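# Dispense one adhesive dot onto every gold pad

## Task

Deposit a single adhesive dot of roughly 110 microliters on every gold pad of the plate. Each dot must stay rounded rather than squashed and lie entirely within its own pad. Beyond a tiny smear, no adhesive may land anywhere else, including on other pads. The scrap strip beside the plate may be used for trial dots or to purge paste. Paste that keeps oozing, or a long string hanging from the tip, will later drop straight down even from a height, so stop the flow cleanly. Finish with the tip raised well clear above the plate and the arm moved out of the way.

## Robot and tools

Robot: one arm with six joints carrying a dispensing head instead of a gripper. The tool point is the centre of the open end of the plastic tip (3 mm opening), and its +z axis points out of the tip. For the last 89 mm along z the tool is only the tip and a barrel about 28 mm wide. Farther back, a camera block (on -y) and a case (mostly on -x) stick out up to 100 mm. With tilt under 30 degrees, only the tip can touch a flat surface.

Scene frame: origin on the table top below the arm base, +z up, +y to the left when facing along +x. Each result has a state line with the tool point position in metres, orientation as quaternion wxyz, and linear (m/s) and angular (rad/s) velocities, all in this frame. The printed position can be slightly off, more so at long reach. Joint ranges (rad): pan -3.142 to 3.142, lift -6.283 to 6.283, elbow 0.000 to 3.142, wrists 1 to 3 -6.283 to 6.283.

execute_actions(actions): actions is a list of actions. Each action is a list of up to 15 rows, and each row lasts one step of 1/30 s. If fewer than 15 rows are given, the last row is repeated, so every action lasts 0.5 s. A row is 7 numbers in [-1, 1]: dx, dy, dz, rx, ry, rz, plunger. The first six are a target offset, not an absolute pose, measured from the tool point's pose at the start of that action and expressed in the tool point's own axes (so +z is along the tip, not scene up unless the tip points up). Every row refers to that same start pose, not to the previous row. Scale: 1.0 is 0.6 m of translation or 180 degrees of rotation. rx, ry, rz form a single rotation vector. For the first action in a call, the start pose is the last one reported. Per step, the commanded pose is clipped to within 100 mm and 16 degrees of the measured pose. After an action ends, the arm continues at most to the last clipped pose, so a long move needs further actions. Motion lags commands by about 0.17 s. An empty list just returns state and images.

Plunger value: +1 drives the plunger forward at 640 ul/s of barrel volume, and -1 pulls it back at the same rate. Values in between scale linearly, and |value| < 0.01 means stopped. Between actions the plunger is stopped.

move(target, speed, blocking): target is one 7-number row as above. Its offsets are taken from the pose in the latest result that shows one, in tool axes with the same scale, and the last number is the plunger rate held until the move ends. The tool point follows a straight path. speed is in m/s, from 0.002 to 0.5 (default 0.25), and rotation is capped at twice that in rad/s. The path lasts 0.5 to 10 s and is cut off at 10 s. The path does not avoid obstacles, and the real motion may lag, stray or overshoot the speed. The result adds a "move:" line with the outcome (done, off_target, moving, held, fault), any limits (paced = pose clipped, held = steps blocked by a check), and the distance to target. With blocking=false you get control back after 0.5 s. Then use wait or stop before sending new rows or moves.

wait(seconds): 0 to 10. The arm keeps its last command and any running move continues. stop(): brakes a running move; a fast arm needs braking room. zoom_image(camera, region): camera is cam_high (672x504) or cam_wrist (504x504). region is [x0, y0, x1, y1] in pixels from the top-left, at most 504x504. finished_scene(scene): ends the given scene irreversibly. Only call it once the dots are done and the tip is lifted clear.

Dispensing behaviour: pressure must build before paste flows, so the first push, and the first after any pull-back, yields less than the plunger volume. Pressure remains when the plunger stops, so paste keeps flowing, even between actions and while you are composing a reply. A modest pull-back stops the flow. A bigger one leaves a gap that the next push must close first. A pull-back never sucks paste back in. Flow timing depends on the paste and the barrel fill, which vary, so test on the scrap strip first. For a rounded dot, hold the tip roughly one dot diameter above the pad. Too low squashes it; touching the surface blocks flow; too high gives a late, wandering thread. A tilted tip shifts where paste lands. After the flow stops, lift straight up until the thread breaks. Moving sideways first drags a string, and leftover paste drops onto the next surface the tip nears. left_ml is the motor's count of remaining paste. status is ready, moving, empty, or fault (plunger stalled, e.g. blocked tip). Clear a fault with a long pull-back before lifting off, or trapped paste will pour out.

Forces: force_n (N, capped at 50 per axis) and torque_nm are single wrist-sensor samples at the tool point in tool axes, n/a at first. Noise is up to about 2.4 N, plus a fixed offset usually under 4 N. A clearly lower z force than in free air means the tip is pressing on something. A "pose unreachable" line means a clearance check changed the command.

Avoid: the arm is stiff, so pushing even slightly into a firm surface can trigger a fault stop. Joint torque at its load limit (132 N m for pan, lift and elbow; 24.6 N m for each wrist) or 150 N external force halts the arm for 10 s and skips the rest of the call. Approach slowly. Prolonged loading heats motors: MOTOR HOT warns at 70 °C, and at 85 °C an OVER-TEMPERATURE FAULT brakes the arm for a long time. Do not slam, drop paste off-pad, or drag strings across the plate. Move smoothly and efficiently.

Each tool is called after "Emit:" as a command line: name --argument value for each argument, lists and objects as JSON in quotes; but a table of rows of numbers goes row by row, as --pt "numbers of a row", without its own name.

## Session

Emit:
execute_actions --actions '[]'

Scene clock: 0.00 s.
end_effector_position=(+0.4354, -0.0104, +0.2395) left_ml=21.8 status=ready force_n=(-1.4, -1.4, +0.7) torque_nm=(-0.41, +0.37, -0.18) end_effector_quat_wxyz=(-0.302, +0.665, +0.678, -0.084) end_effector_velocity=(+0.000, -0.000, +0.000) end_effector_angular_velocity=(-0.000, +0.000, -0.000)
Joint positions: [-0.341 -1.815  1.648 -1.407 -1.57  -1.912]
Joint velocities: [-0.     0.    -0.001  0.001 -0.     0.   ]
Hand target: +0.435, -0.010, +0.240; -0.302, +0.665, +0.678, -0.084

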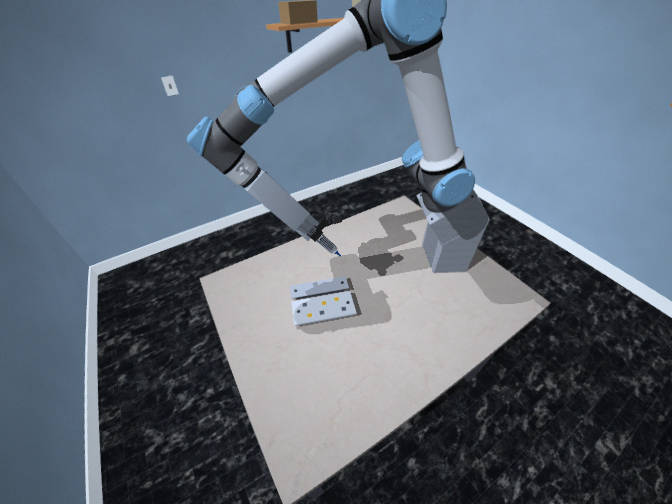

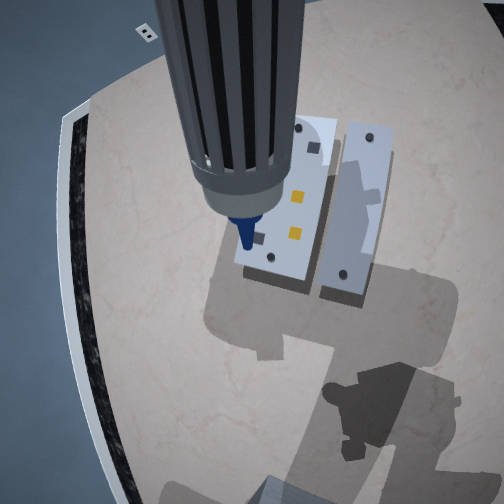

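Emit:
zoom_image --camera "cam_high" --region '[260, 240, 400, 345]'

Emit:
zoom_image --camera "cam_wrist" --region '[200, 90, 420, 310]'

Region (260, 240, 400, 345) of cam_high's 672x504 image, scaled by 3.600, with more detail than that image has; it fills the top 378 rows of this view, and the rest is white.

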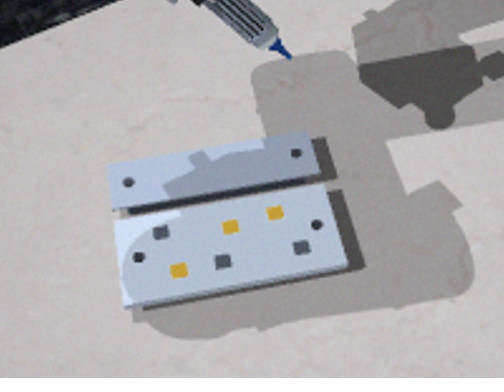

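Region (200, 90, 420, 310) of cam_wrist's 504x504 image, scaled by 2.291, with more detail than that image has.

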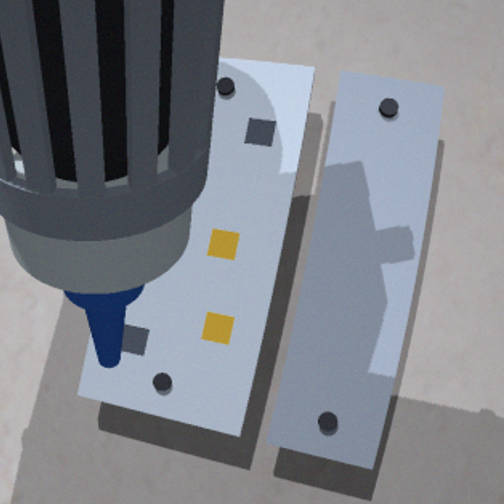

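Emit:
move --target '[0, 0, 0, -0.1756, -0.1015, 0, 0]' --speed 0.3

Scene clock: 9.73 s.
end_effector_position=(+0.4354, -0.0103, +0.2401) left_ml=21.8 status=ready force_n=(-0.6, -1.1, -1.4) torque_nm=(-0.30, +0.11, -0.27) end_effector_quat_wxyz=(-0.001, +0.700, +0.714, -0.000) end_effector_velocity=(-0.001, -0.000, -0.000) end_effector_angular_velocity=(-0.017, -0.005, +0.002)
Joint positions: [ 0.018 -2.379  2.28  -2.038 -1.88  -1.644]
Joint velocities: [ 0.044  0.011  0.007 -0.013 -0.041  0.035]
Hand target: +0.435, -0.010, +0.240; -0.000, +0.700, +0.714, -0.001
Off the commanded pose: 0.001 m, 0 deg.
move: done

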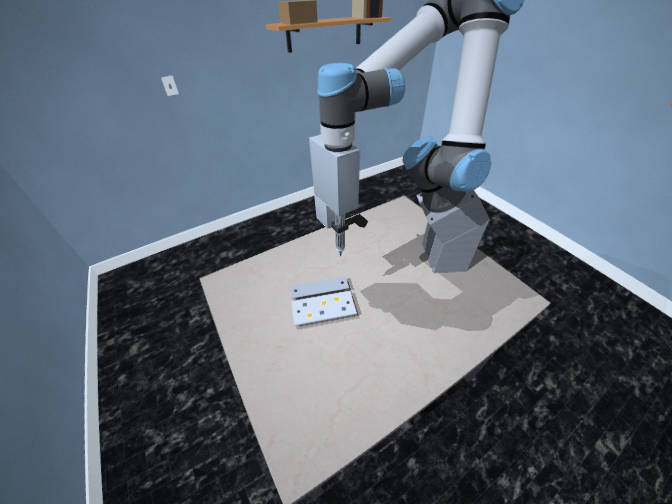

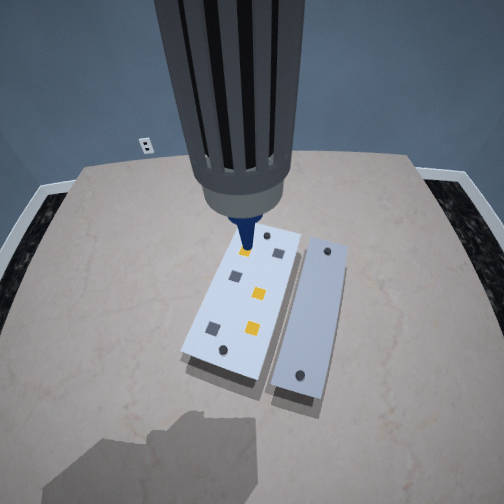

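Emit:
move --target '[0, 0.05, 0.2, 0, 0, 0, 0]' --speed 0.3

Scene clock: 12.97 s.
end_effector_position=(+0.4650, -0.0098, +0.1202) left_ml=21.8 status=ready force_n=(-1.2, -1.2, +0.1) torque_nm=(-0.26, +0.35, -0.27) end_effector_quat_wxyz=(-0.001, +0.700, +0.714, -0.000) end_effector_velocity=(+0.000, +0.001, -0.003) end_effector_angular_velocity=(+0.001, +0.001, +0.000)
Joint positions: [-0.122 -2.115  2.412 -2.467 -1.803 -1.766]
Joint velocities: [-0.001  0.009  0.001 -0.009  0.001 -0.001]
Hand target: +0.465, -0.010, +0.120; -0.001, +0.700, +0.714, -0.000
Off the commanded pose: 0.000 m, 0 deg.
move: done

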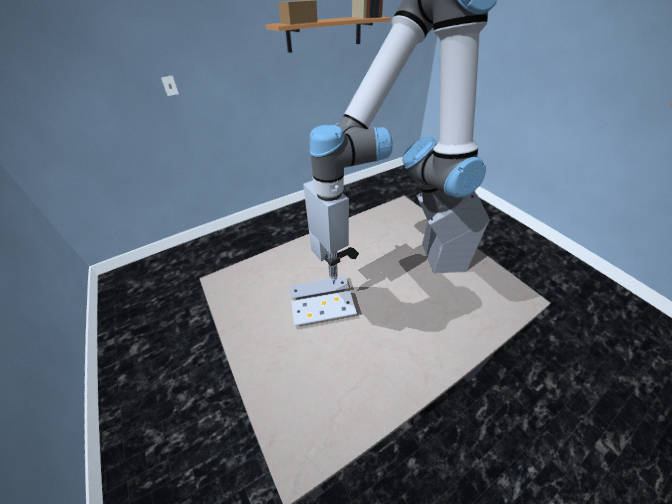

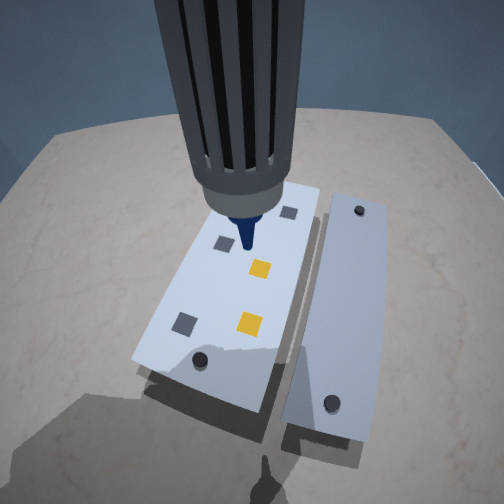

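Emit:
move --target '[-0.1167, 0.0167, 0.0833, 0, 0, 0, 0]' --speed 0.2

Scene clock: 21.33 s.
end_effector_position=(+0.4761, -0.0798, +0.0704) left_ml=21.8 status=ready force_n=(-1.5, -1.9, +1.3) torque_nm=(-0.52, +0.44, -0.23) end_effector_quat_wxyz=(-0.000, +0.700, +0.714, -0.001) end_effector_velocity=(+0.001, -0.002, -0.002) end_effector_angular_velocity=(+0.002, -0.002, +0.000)
Joint positions: [-0.411 -2.053  2.431 -2.584 -1.636 -2.005]
Joint velocities: [-0.011  0.003  0.001 -0.005  0.01  -0.01 ]
Hand target: +0.476, -0.080, +0.070; -0.001, +0.700, +0.714, -0.000
Off the commanded pose: 0.000 m, 0 deg.
move: done

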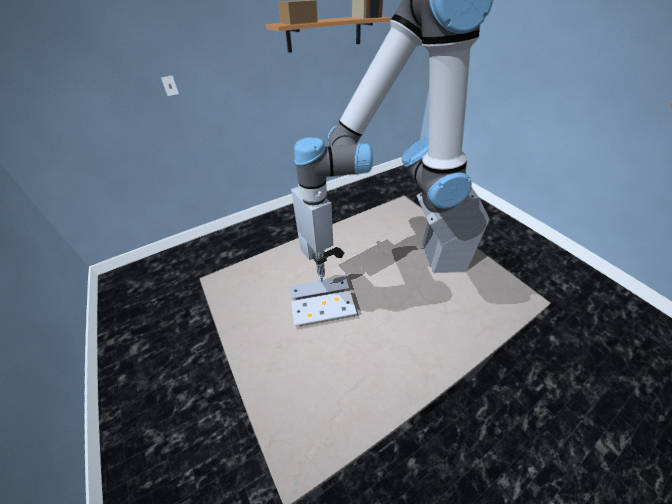

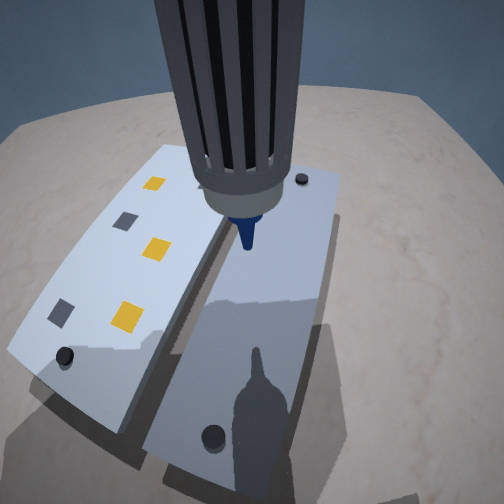

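Emit:
move --target '[-0.008, 0, 0.04, 0, 0, 0, 0]' --speed 0.1

Scene clock: 23.27 s.
end_effector_position=(+0.4761, -0.0845, +0.0467) left_ml=21.8 status=ready force_n=(-0.3, -1.7, +0.3) torque_nm=(-0.44, +0.01, -0.21) end_effector_quat_wxyz=(-0.000, +0.700, +0.714, -0.001) end_effector_velocity=(+0.000, -0.001, -0.002) end_effector_angular_velocity=(-0.001, -0.000, -0.000)
Joint positions: [-0.434 -1.985  2.448 -2.67  -1.623 -2.023]
Joint velocities: [-0.001  0.008  0.001 -0.01  -0.    -0.001]
Hand target: +0.476, -0.085, +0.046; -0.000, +0.700, +0.714, -0.001
Off the commanded pose: 0.000 m, 0 deg.
move: done

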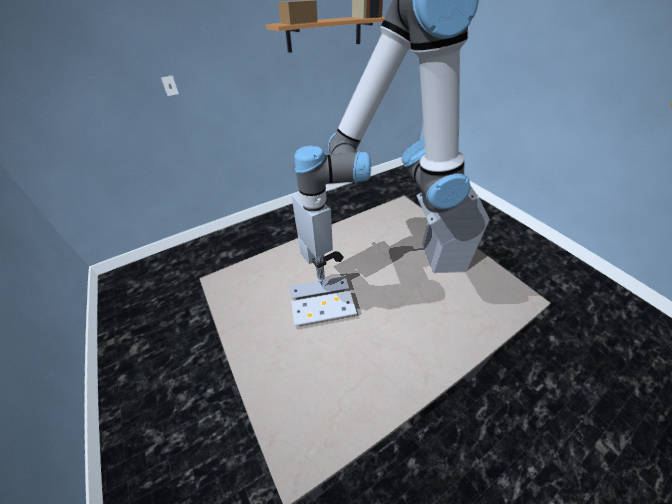

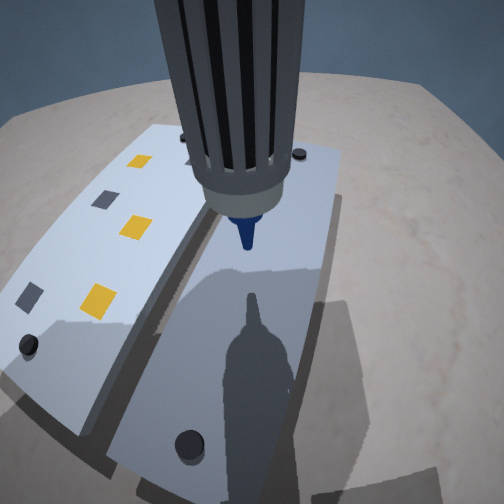

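Emit:
move --target '[0, 0, 0.02, 0, 0, 0, 0]' --speed 0.05

Emit:
zoom_image --camera "cam_wrist" --region '[200, 210, 300, 310]'

Scene clock: 26.37 s.
end_effector_position=(+0.4761, -0.0845, +0.0350) left_ml=21.8 status=ready force_n=(-1.4, -0.1, +0.1) torque_nm=(+0.16, +0.39, -0.25) end_effector_quat_wxyz=(-0.001, +0.700, +0.714, -0.001) end_effector_velocity=(+0.002, -0.000, -0.002) end_effector_angular_velocity=(-0.000, -0.002, -0.000)
Joint positions: [-0.436 -1.947  2.455 -2.715 -1.621 -2.025]
Joint velocities: [-0.     0.009 -0.001 -0.01   0.001 -0.   ]
Hand target: +0.476, -0.085, +0.035; -0.000, +0.700, +0.714, -0.001
Off the commanded pose: 0.000 m, 0 deg.
move: done

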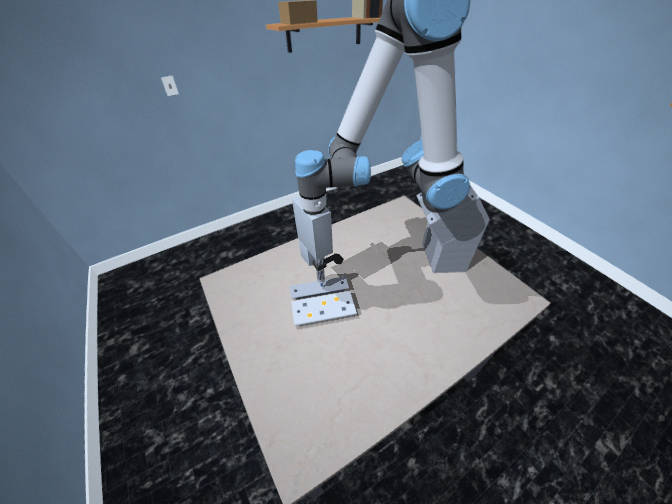

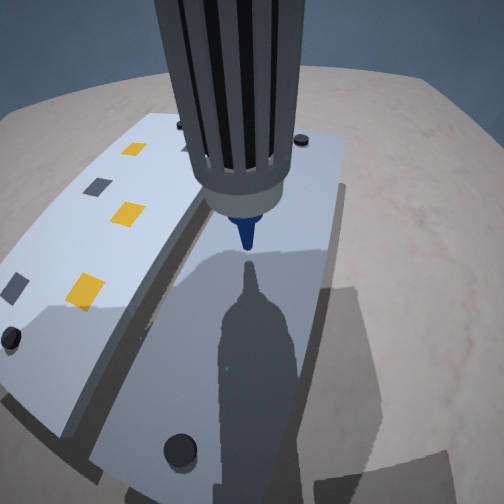

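Region (200, 210, 300, 310) of cam_wrist's 504x504 image, scaled by 5.040, with more detail than that image has.

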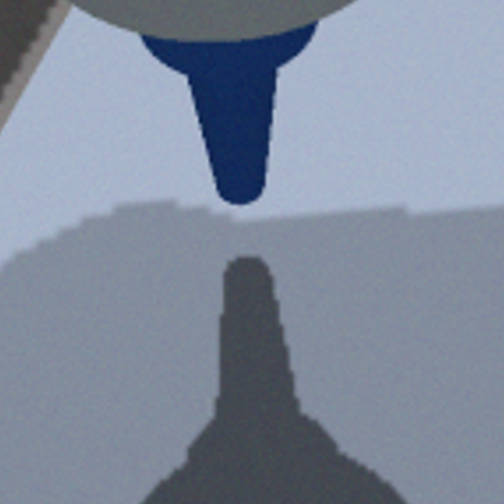

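Emit:
move --target '[0, 0, 0.005, 0, 0, 0, 0]' --speed 0.02

Emit:
zoom_image --camera "cam_wrist" --region '[200, 210, 300, 310]'

Scene clock: 30.57 s.
end_effector_position=(+0.4760, -0.0845, +0.0321) left_ml=21.8 status=ready force_n=(-0.8, -0.5, +0.9) torque_nm=(-0.09, +0.19, -0.23) end_effector_quat_wxyz=(-0.001, +0.700, +0.714, -0.001) end_effector_velocity=(-0.001, -0.000, -0.001) end_effector_angular_velocity=(-0.001, +0.001, -0.001)
Joint positions: [-0.437 -1.938  2.457 -2.726 -1.621 -2.025]
Joint velocities: [-0.     0.004  0.001 -0.005 -0.001  0.   ]
Hand target: +0.476, -0.085, +0.032; -0.001, +0.700, +0.714, -0.001
Off the commanded pose: 0.000 m, 0 deg.
move: done

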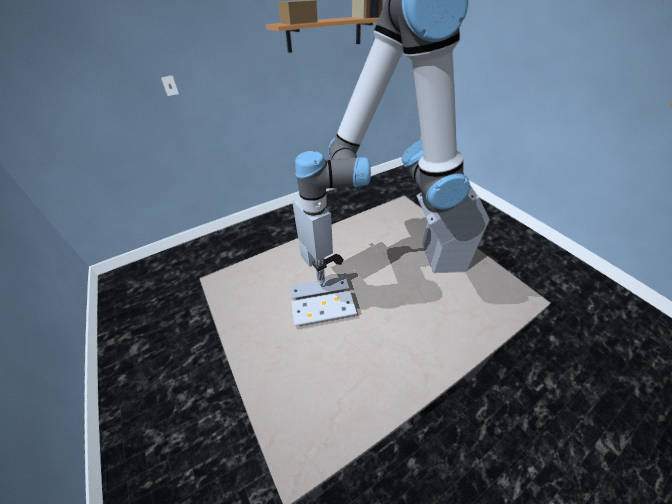

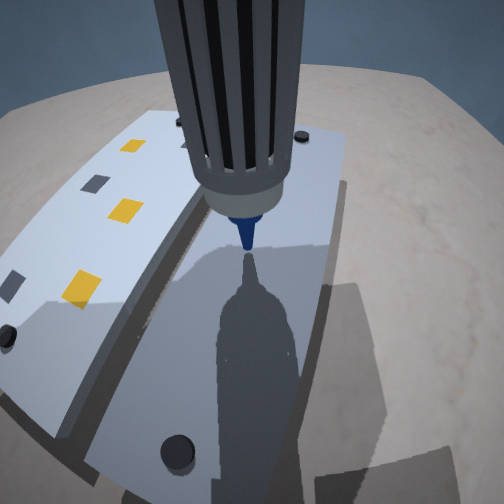

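Region (200, 210, 300, 310) of cam_wrist's 504x504 image, scaled by 5.040, with more detail than that image has.

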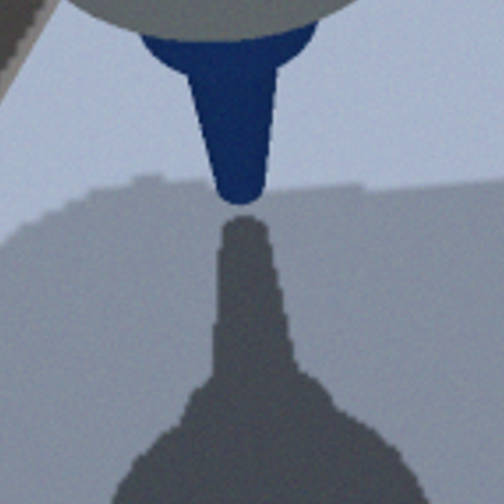

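Emit:
execute_actions --actions '[[[0,0,0,0,0,0,0.6]],[[0,0,0,0,0,0,0]]]'

Emit:
zoom_image --camera "cam_wrist" --region '[200, 210, 300, 310]'

Scene clock: 35.80 s.
end_effector_position=(+0.4760, -0.0845, +0.0321) left_ml=21.6 status=ready force_n=(-2.0, -1.4, -0.1) torque_nm=(-0.28, +0.65, -0.19) end_effector_quat_wxyz=(-0.001, +0.700, +0.714, -0.001) end_effector_velocity=(+0.001, -0.000, +0.000) end_effector_angular_velocity=(+0.000, -0.002, -0.001)
Joint positions: [-0.437 -1.938  2.457 -2.726 -1.621 -2.025]
Joint velocities: [-0.    -0.001 -0.    -0.001  0.001  0.   ]
Hand target: +0.476, -0.085, +0.032; -0.001, +0.700, +0.714, -0.001
Off the commanded pose: 0.000 m, 0 deg.

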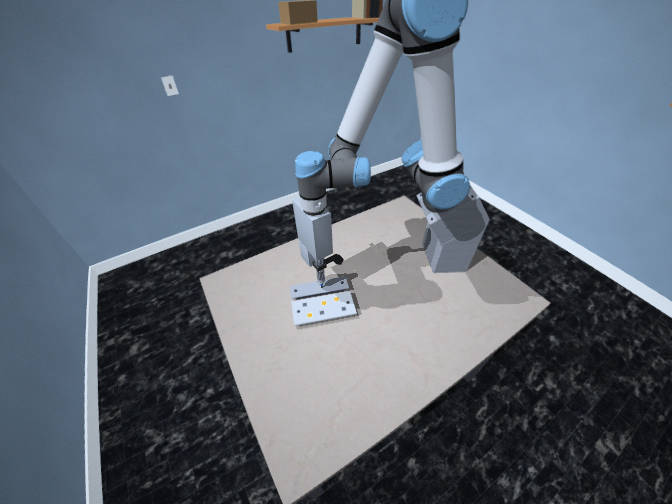

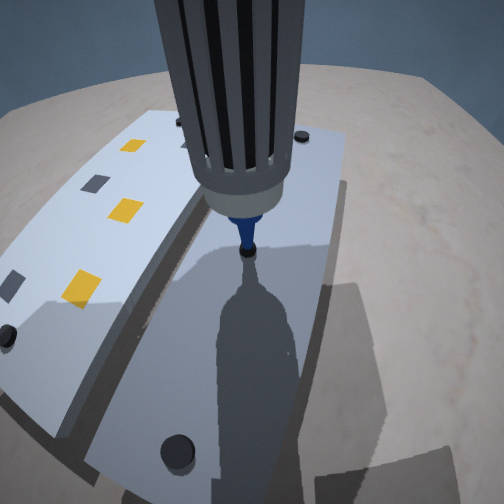

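Region (200, 210, 300, 310) of cam_wrist's 504x504 image, scaled by 5.040, with more detail than that image has.

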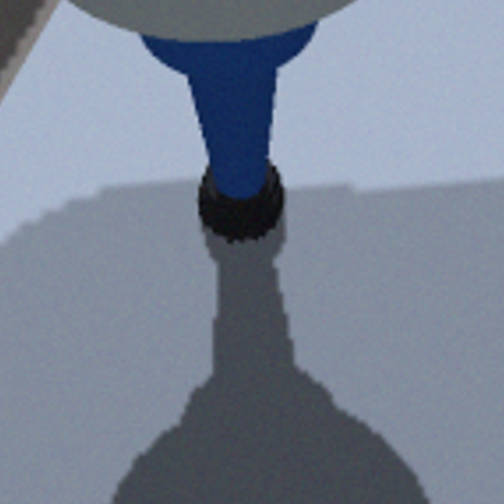

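Emit:
wait --seconds 0

Emit:
zoom_image --camera "cam_wrist" --region '[200, 210, 300, 310]'

Scene clock: 36.83 s.
end_effector_position=(+0.4760, -0.0845, +0.0321) left_ml=21.6 status=ready force_n=(-0.8, -1.9, +0.7) torque_nm=(-0.63, +0.16, -0.25) end_effector_quat_wxyz=(-0.001, +0.700, +0.714, -0.001) end_effector_velocity=(+0.001, -0.001, +0.000) end_effector_angular_velocity=(-0.001, -0.000, +0.001)
Joint positions: [-0.437 -1.938  2.457 -2.726 -1.621 -2.025]
Joint velocities: [ 0.    -0.    -0.001  0.001 -0.001 -0.001]
Hand target: +0.476, -0.085, +0.032; -0.001, +0.700, +0.714, -0.001
Off the commanded pose: 0.000 m, 0 deg.

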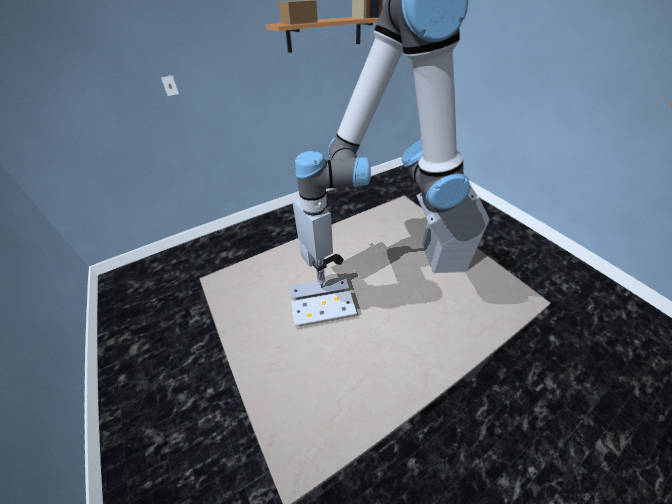

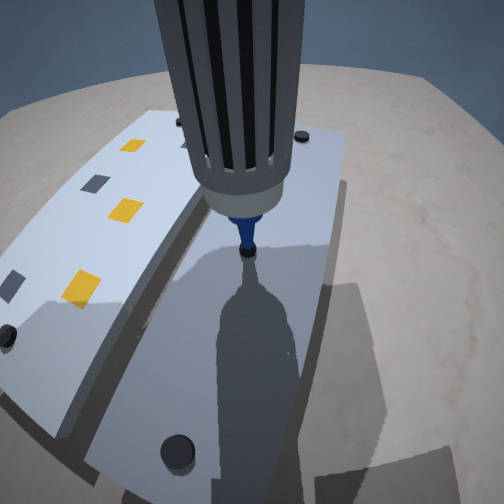

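Region (200, 210, 300, 310) of cam_wrist's 504x504 image, scaled by 5.040, with more detail than that image has.

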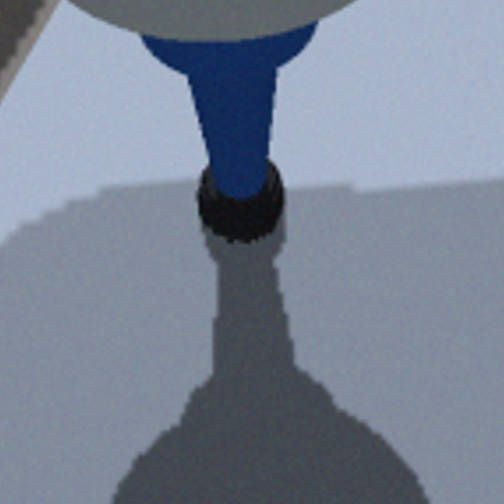

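Emit:
execute_actions --actions '[[[0,0,0,0,0,0,-0.2]]]'

Emit:
move --target '[0, 0, -0.025, 0, 0, 0, 0]' --speed 0.03

Emit:
zoom_image --camera "cam_wrist" --region '[190, 210, 310, 330]'

Scene clock: 40.43 s.
end_effector_position=(+0.4760, -0.0845, +0.0321) left_ml=21.7 status=moving force_n=(-0.6, -1.3, -0.1) torque_nm=(-0.42, +0.08, -0.15) end_effector_quat_wxyz=(-0.001, +0.700, +0.714, -0.001) end_effector_velocity=(-0.000, -0.000, +0.000) end_effector_angular_velocity=(-0.001, +0.001, +0.000)
Joint positions: [-0.437 -1.938  2.457 -2.726 -1.621 -2.025]
Joint velocities: [-0.    -0.001  0.     0.    -0.001 -0.   ]
Hand target: +0.476, -0.085, +0.032; -0.001, +0.700, +0.714, -0.001
Off the commanded pose: 0.000 m, 0 deg.

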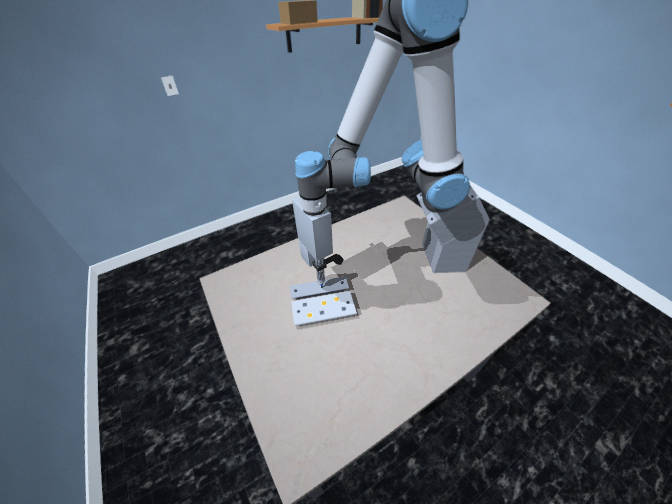

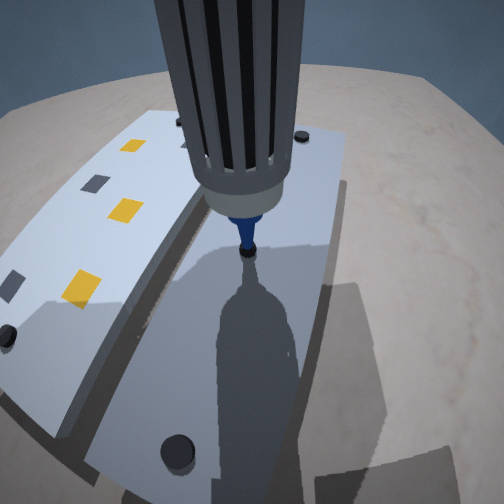

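Scene clock: 41.30 s.
end_effector_position=(+0.4760, -0.0845, +0.0468) left_ml=21.7 status=ready force_n=(-1.1, -0.7, +0.7) torque_nm=(-0.10, +0.30, -0.21) end_effector_quat_wxyz=(-0.001, +0.700, +0.714, -0.001) end_effector_velocity=(-0.000, -0.001, +0.003) end_effector_angular_velocity=(-0.001, +0.001, -0.000)
Joint positions: [-0.434 -1.986  2.448 -2.669 -1.623 -2.023]
Joint velocities: [ 0.    -0.008 -0.003  0.012 -0.002  0.   ]
Hand target: +0.476, -0.085, +0.047; -0.001, +0.700, +0.714, -0.001
Off the commanded pose: 0.000 m, 0 deg.
move: done

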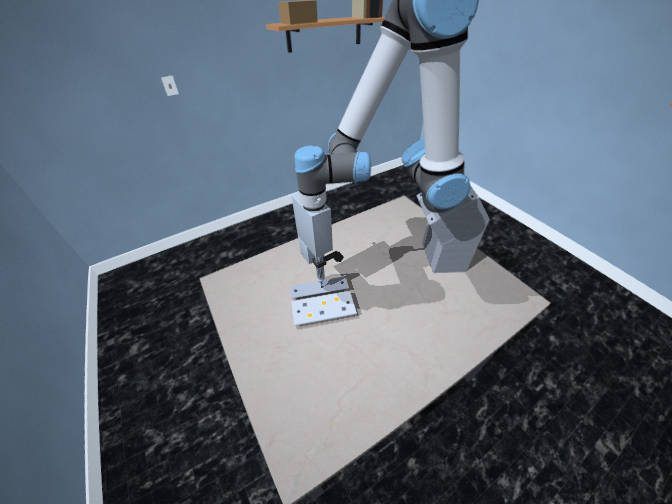

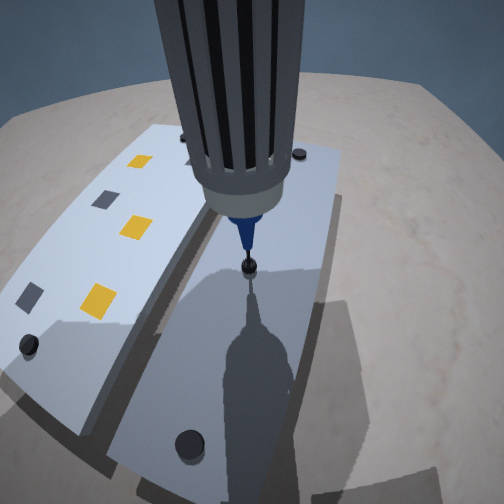

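Region (190, 210, 310, 330) of cam_wrist's 504x504 image, scaled by 4.200, with more detail than that image has.

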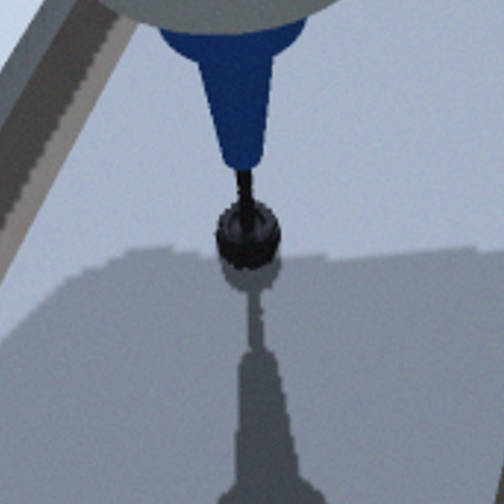

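Emit:
move --target '[0, 0, -0.025, 0, 0, 0, 0]' --speed 0.03

Emit:
zoom_image --camera "cam_wrist" --region '[190, 210, 310, 330]'

Scene clock: 43.13 s.
end_effector_position=(+0.4761, -0.0845, +0.0615) left_ml=21.7 status=ready force_n=(-0.7, -1.7, +1.5) torque_nm=(-0.48, +0.15, -0.26) end_effector_quat_wxyz=(-0.001, +0.700, +0.714, -0.001) end_effector_velocity=(-0.000, +0.001, +0.003) end_effector_angular_velocity=(+0.001, +0.000, -0.001)
Joint positions: [-0.431 -2.031  2.437 -2.613 -1.625 -2.02 ]
Joint velocities: [ 0.    -0.009 -0.002  0.011  0.001  0.001]
Hand target: +0.476, -0.085, +0.062; -0.001, +0.700, +0.714, -0.001
Off the commanded pose: 0.000 m, 0 deg.
move: done

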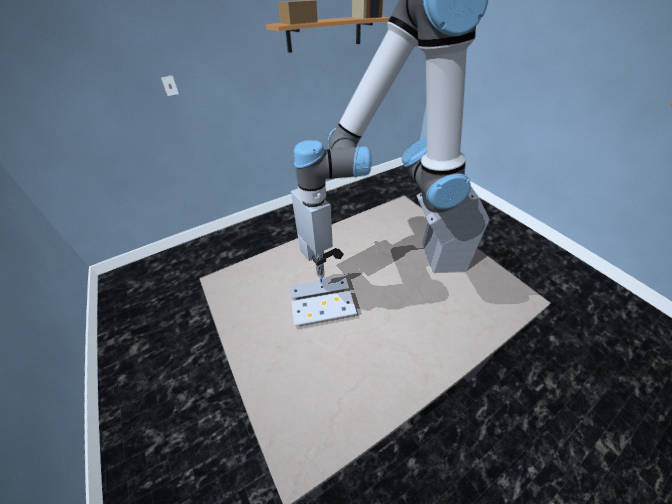

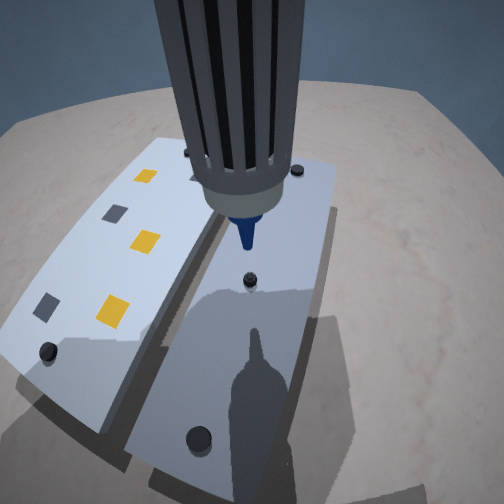

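Region (190, 210, 310, 330) of cam_wrist's 504x504 image, scaled by 4.200, with more detail than that image has.

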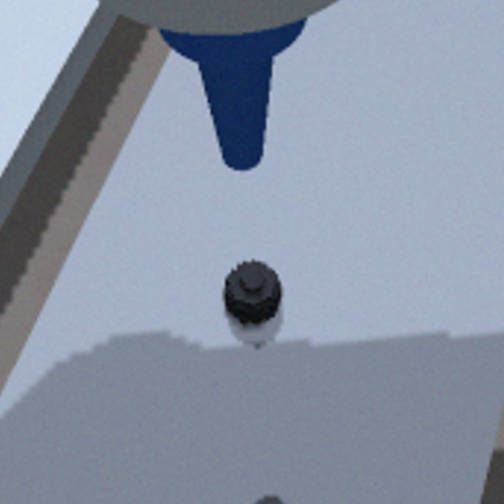

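Emit:
move --target '[-0.01, 0.025, 0.0458, 0, 0, 0, 0]' --speed 0.06

Emit:
zoom_image --camera "cam_wrist" --region '[200, 210, 300, 310]'

Scene clock: 51.70 s.
end_effector_position=(+0.4909, -0.0902, +0.0342) left_ml=21.7 status=ready force_n=(-1.8, -1.9, +0.4) torque_nm=(-0.55, +0.58, -0.15) end_effector_quat_wxyz=(-0.001, +0.700, +0.714, -0.001) end_effector_velocity=(+0.002, -0.000, -0.002) end_effector_angular_velocity=(-0.001, -0.001, -0.000)
Joint positions: [-0.432 -1.919  2.413 -2.701 -1.624 -2.021]
Joint velocities: [ 0.001  0.009 -0.003 -0.007 -0.001  0.001]
Hand target: +0.491, -0.090, +0.034; -0.001, +0.700, +0.714, -0.001
Off the commanded pose: 0.000 m, 0 deg.
move: done

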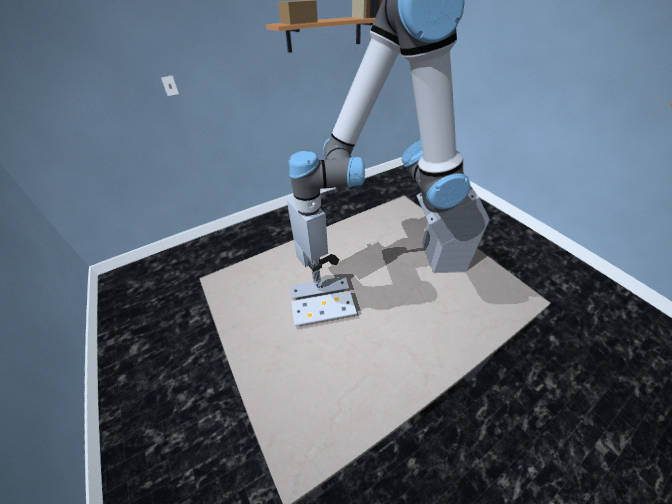

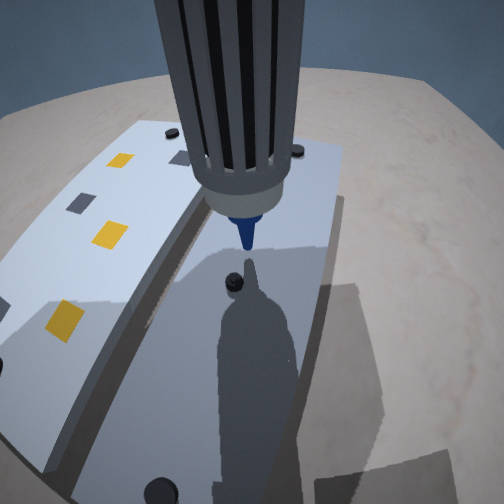

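Region (200, 210, 300, 310) of cam_wrist's 504x504 image, scaled by 5.040, with more detail than that image has.

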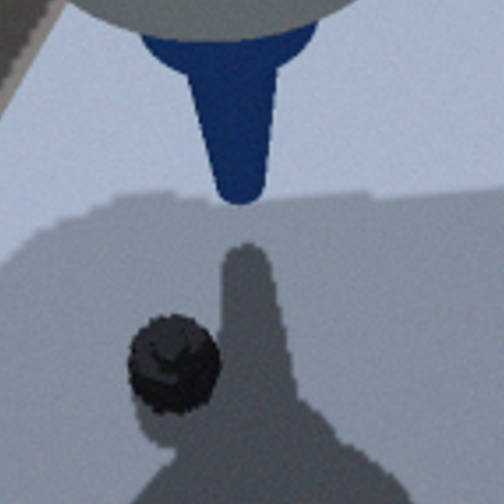

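Emit:
execute_actions --actions '[[[0,0,0,0,0,0,0.544]]]'

Emit:
zoom_image --camera "cam_wrist" --region '[200, 210, 300, 310]'

Emit:
wait --seconds 1

Emit:
zoom_image --camera "cam_wrist" --region '[200, 210, 300, 310]'

Emit:
wait --seconds 3

Emit:
zoom_image --camera "cam_wrist" --region '[200, 210, 300, 310]'

Scene clock: 55.53 s.
end_effector_position=(+0.4911, -0.0903, +0.0343) left_ml=21.5 status=moving force_n=(-1.6, -1.2, -0.1) torque_nm=(-0.30, +0.49, -0.17) end_effector_quat_wxyz=(-0.000, +0.700, +0.714, -0.001) end_effector_velocity=(-0.002, +0.000, -0.001) end_effector_angular_velocity=(+0.001, +0.004, -0.000)
Joint positions: [-0.432 -1.919  2.413 -2.701 -1.624 -2.021]
Joint velocities: [-0.     0.     0.001  0.002 -0.001  0.   ]
Hand target: +0.491, -0.090, +0.034; -0.001, +0.700, +0.714, -0.001
Off the commanded pose: 0.000 m, 0 deg.

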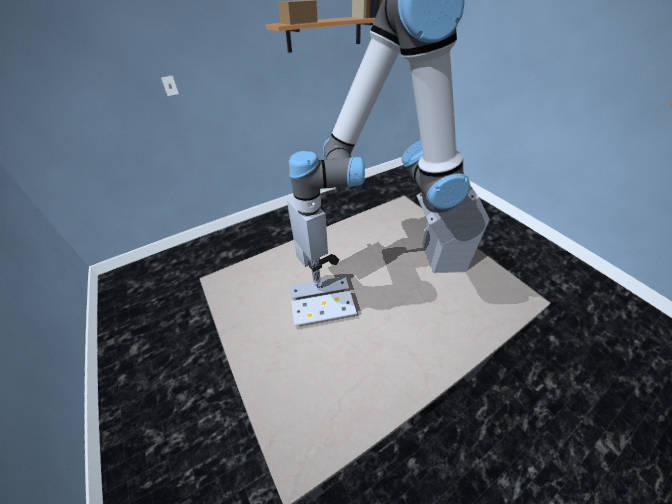

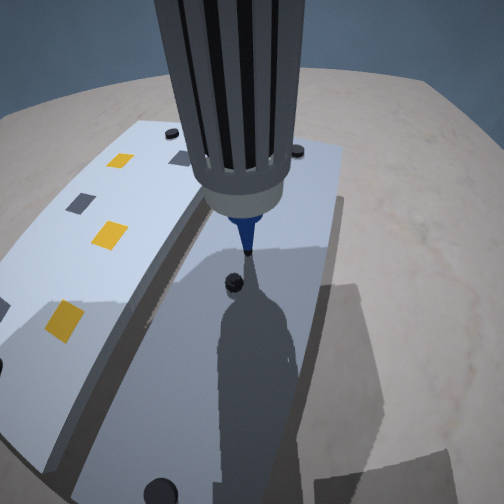

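Region (200, 210, 300, 310) of cam_wrist's 504x504 image, scaled by 5.040, with more detail than that image has.

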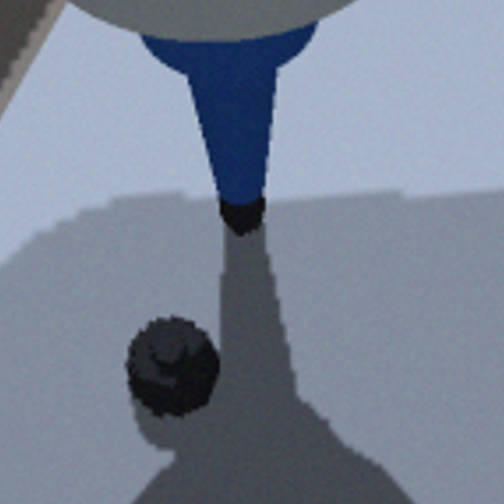

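Scene clock: 56.53 s.
end_effector_position=(+0.4909, -0.0902, +0.0342) left_ml=21.5 status=ready force_n=(-1.5, -1.1, +0.1) torque_nm=(-0.29, +0.51, -0.24) end_effector_quat_wxyz=(-0.001, +0.700, +0.714, -0.001) end_effector_velocity=(+0.000, +0.000, -0.000) end_effector_angular_velocity=(+0.000, -0.001, -0.001)
Joint positions: [-0.432 -1.919  2.413 -2.701 -1.624 -2.021]
Joint velocities: [-0.    -0.     0.001 -0.001  0.     0.001]
Hand target: +0.491, -0.090, +0.034; -0.001, +0.700, +0.714, -0.001
Off the commanded pose: 0.000 m, 0 deg.
wait: 1.00 s; at rest by 0.20 s

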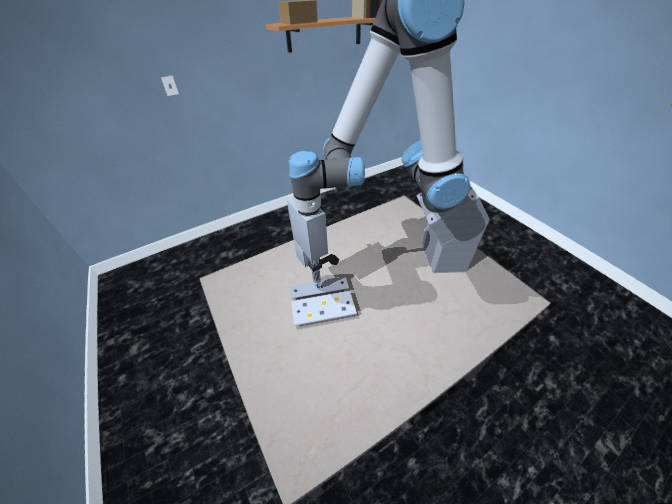

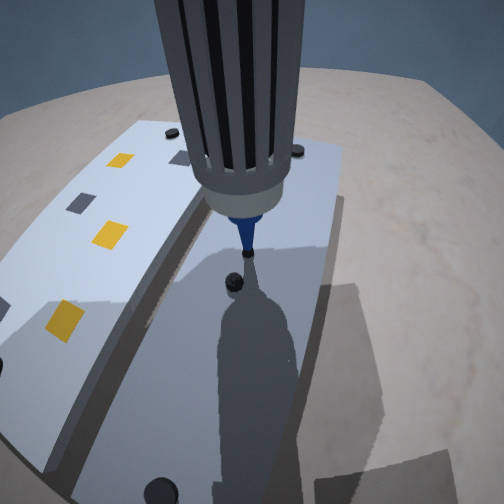

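Region (200, 210, 300, 310) of cam_wrist's 504x504 image, scaled by 5.040, with more detail than that image has.

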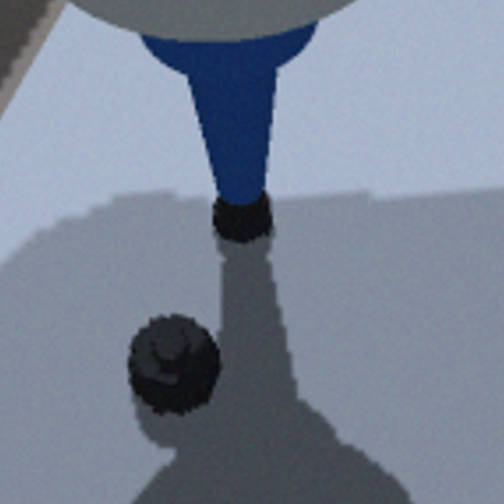

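Scene clock: 59.53 s.
end_effector_position=(+0.4909, -0.0902, +0.0342) left_ml=21.5 status=ready force_n=(-1.0, -0.9, -0.8) torque_nm=(-0.23, +0.28, -0.24) end_effector_quat_wxyz=(-0.001, +0.700, +0.714, -0.001) end_effector_velocity=(+0.000, +0.000, +0.000) end_effector_angular_velocity=(+0.001, -0.001, +0.000)
Joint positions: [-0.432 -1.919  2.413 -2.701 -1.624 -2.021]
Joint velocities: [-0.    -0.    -0.     0.     0.001 -0.   ]
Hand target: +0.491, -0.090, +0.034; -0.001, +0.700, +0.714, -0.001
Off the commanded pose: 0.000 m, 0 deg.
wait: 3.00 s; at rest by 0.17 s

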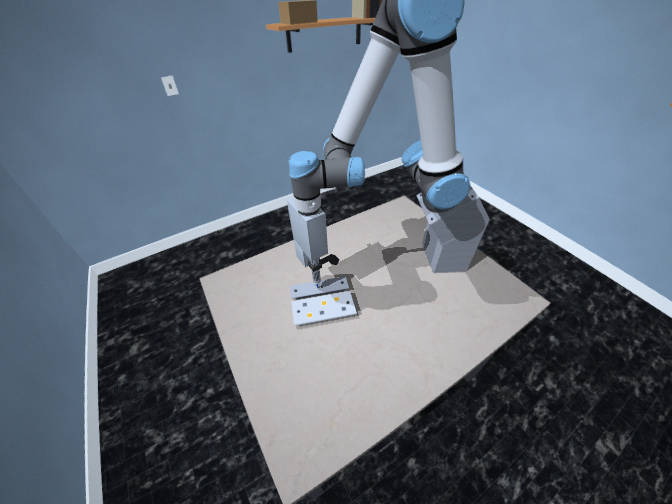

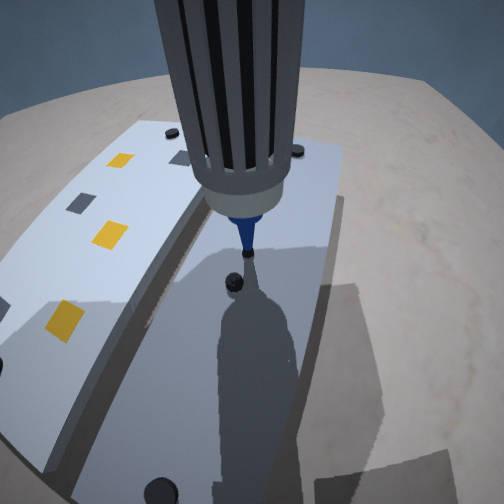

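Region (200, 210, 300, 310) of cam_wrist's 504x504 image, scaled by 5.040, with more detail than that image has.

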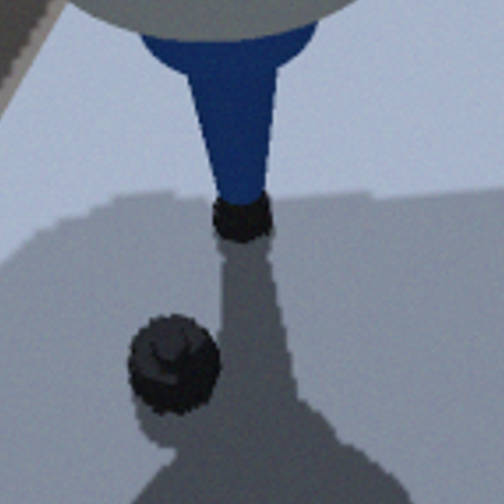

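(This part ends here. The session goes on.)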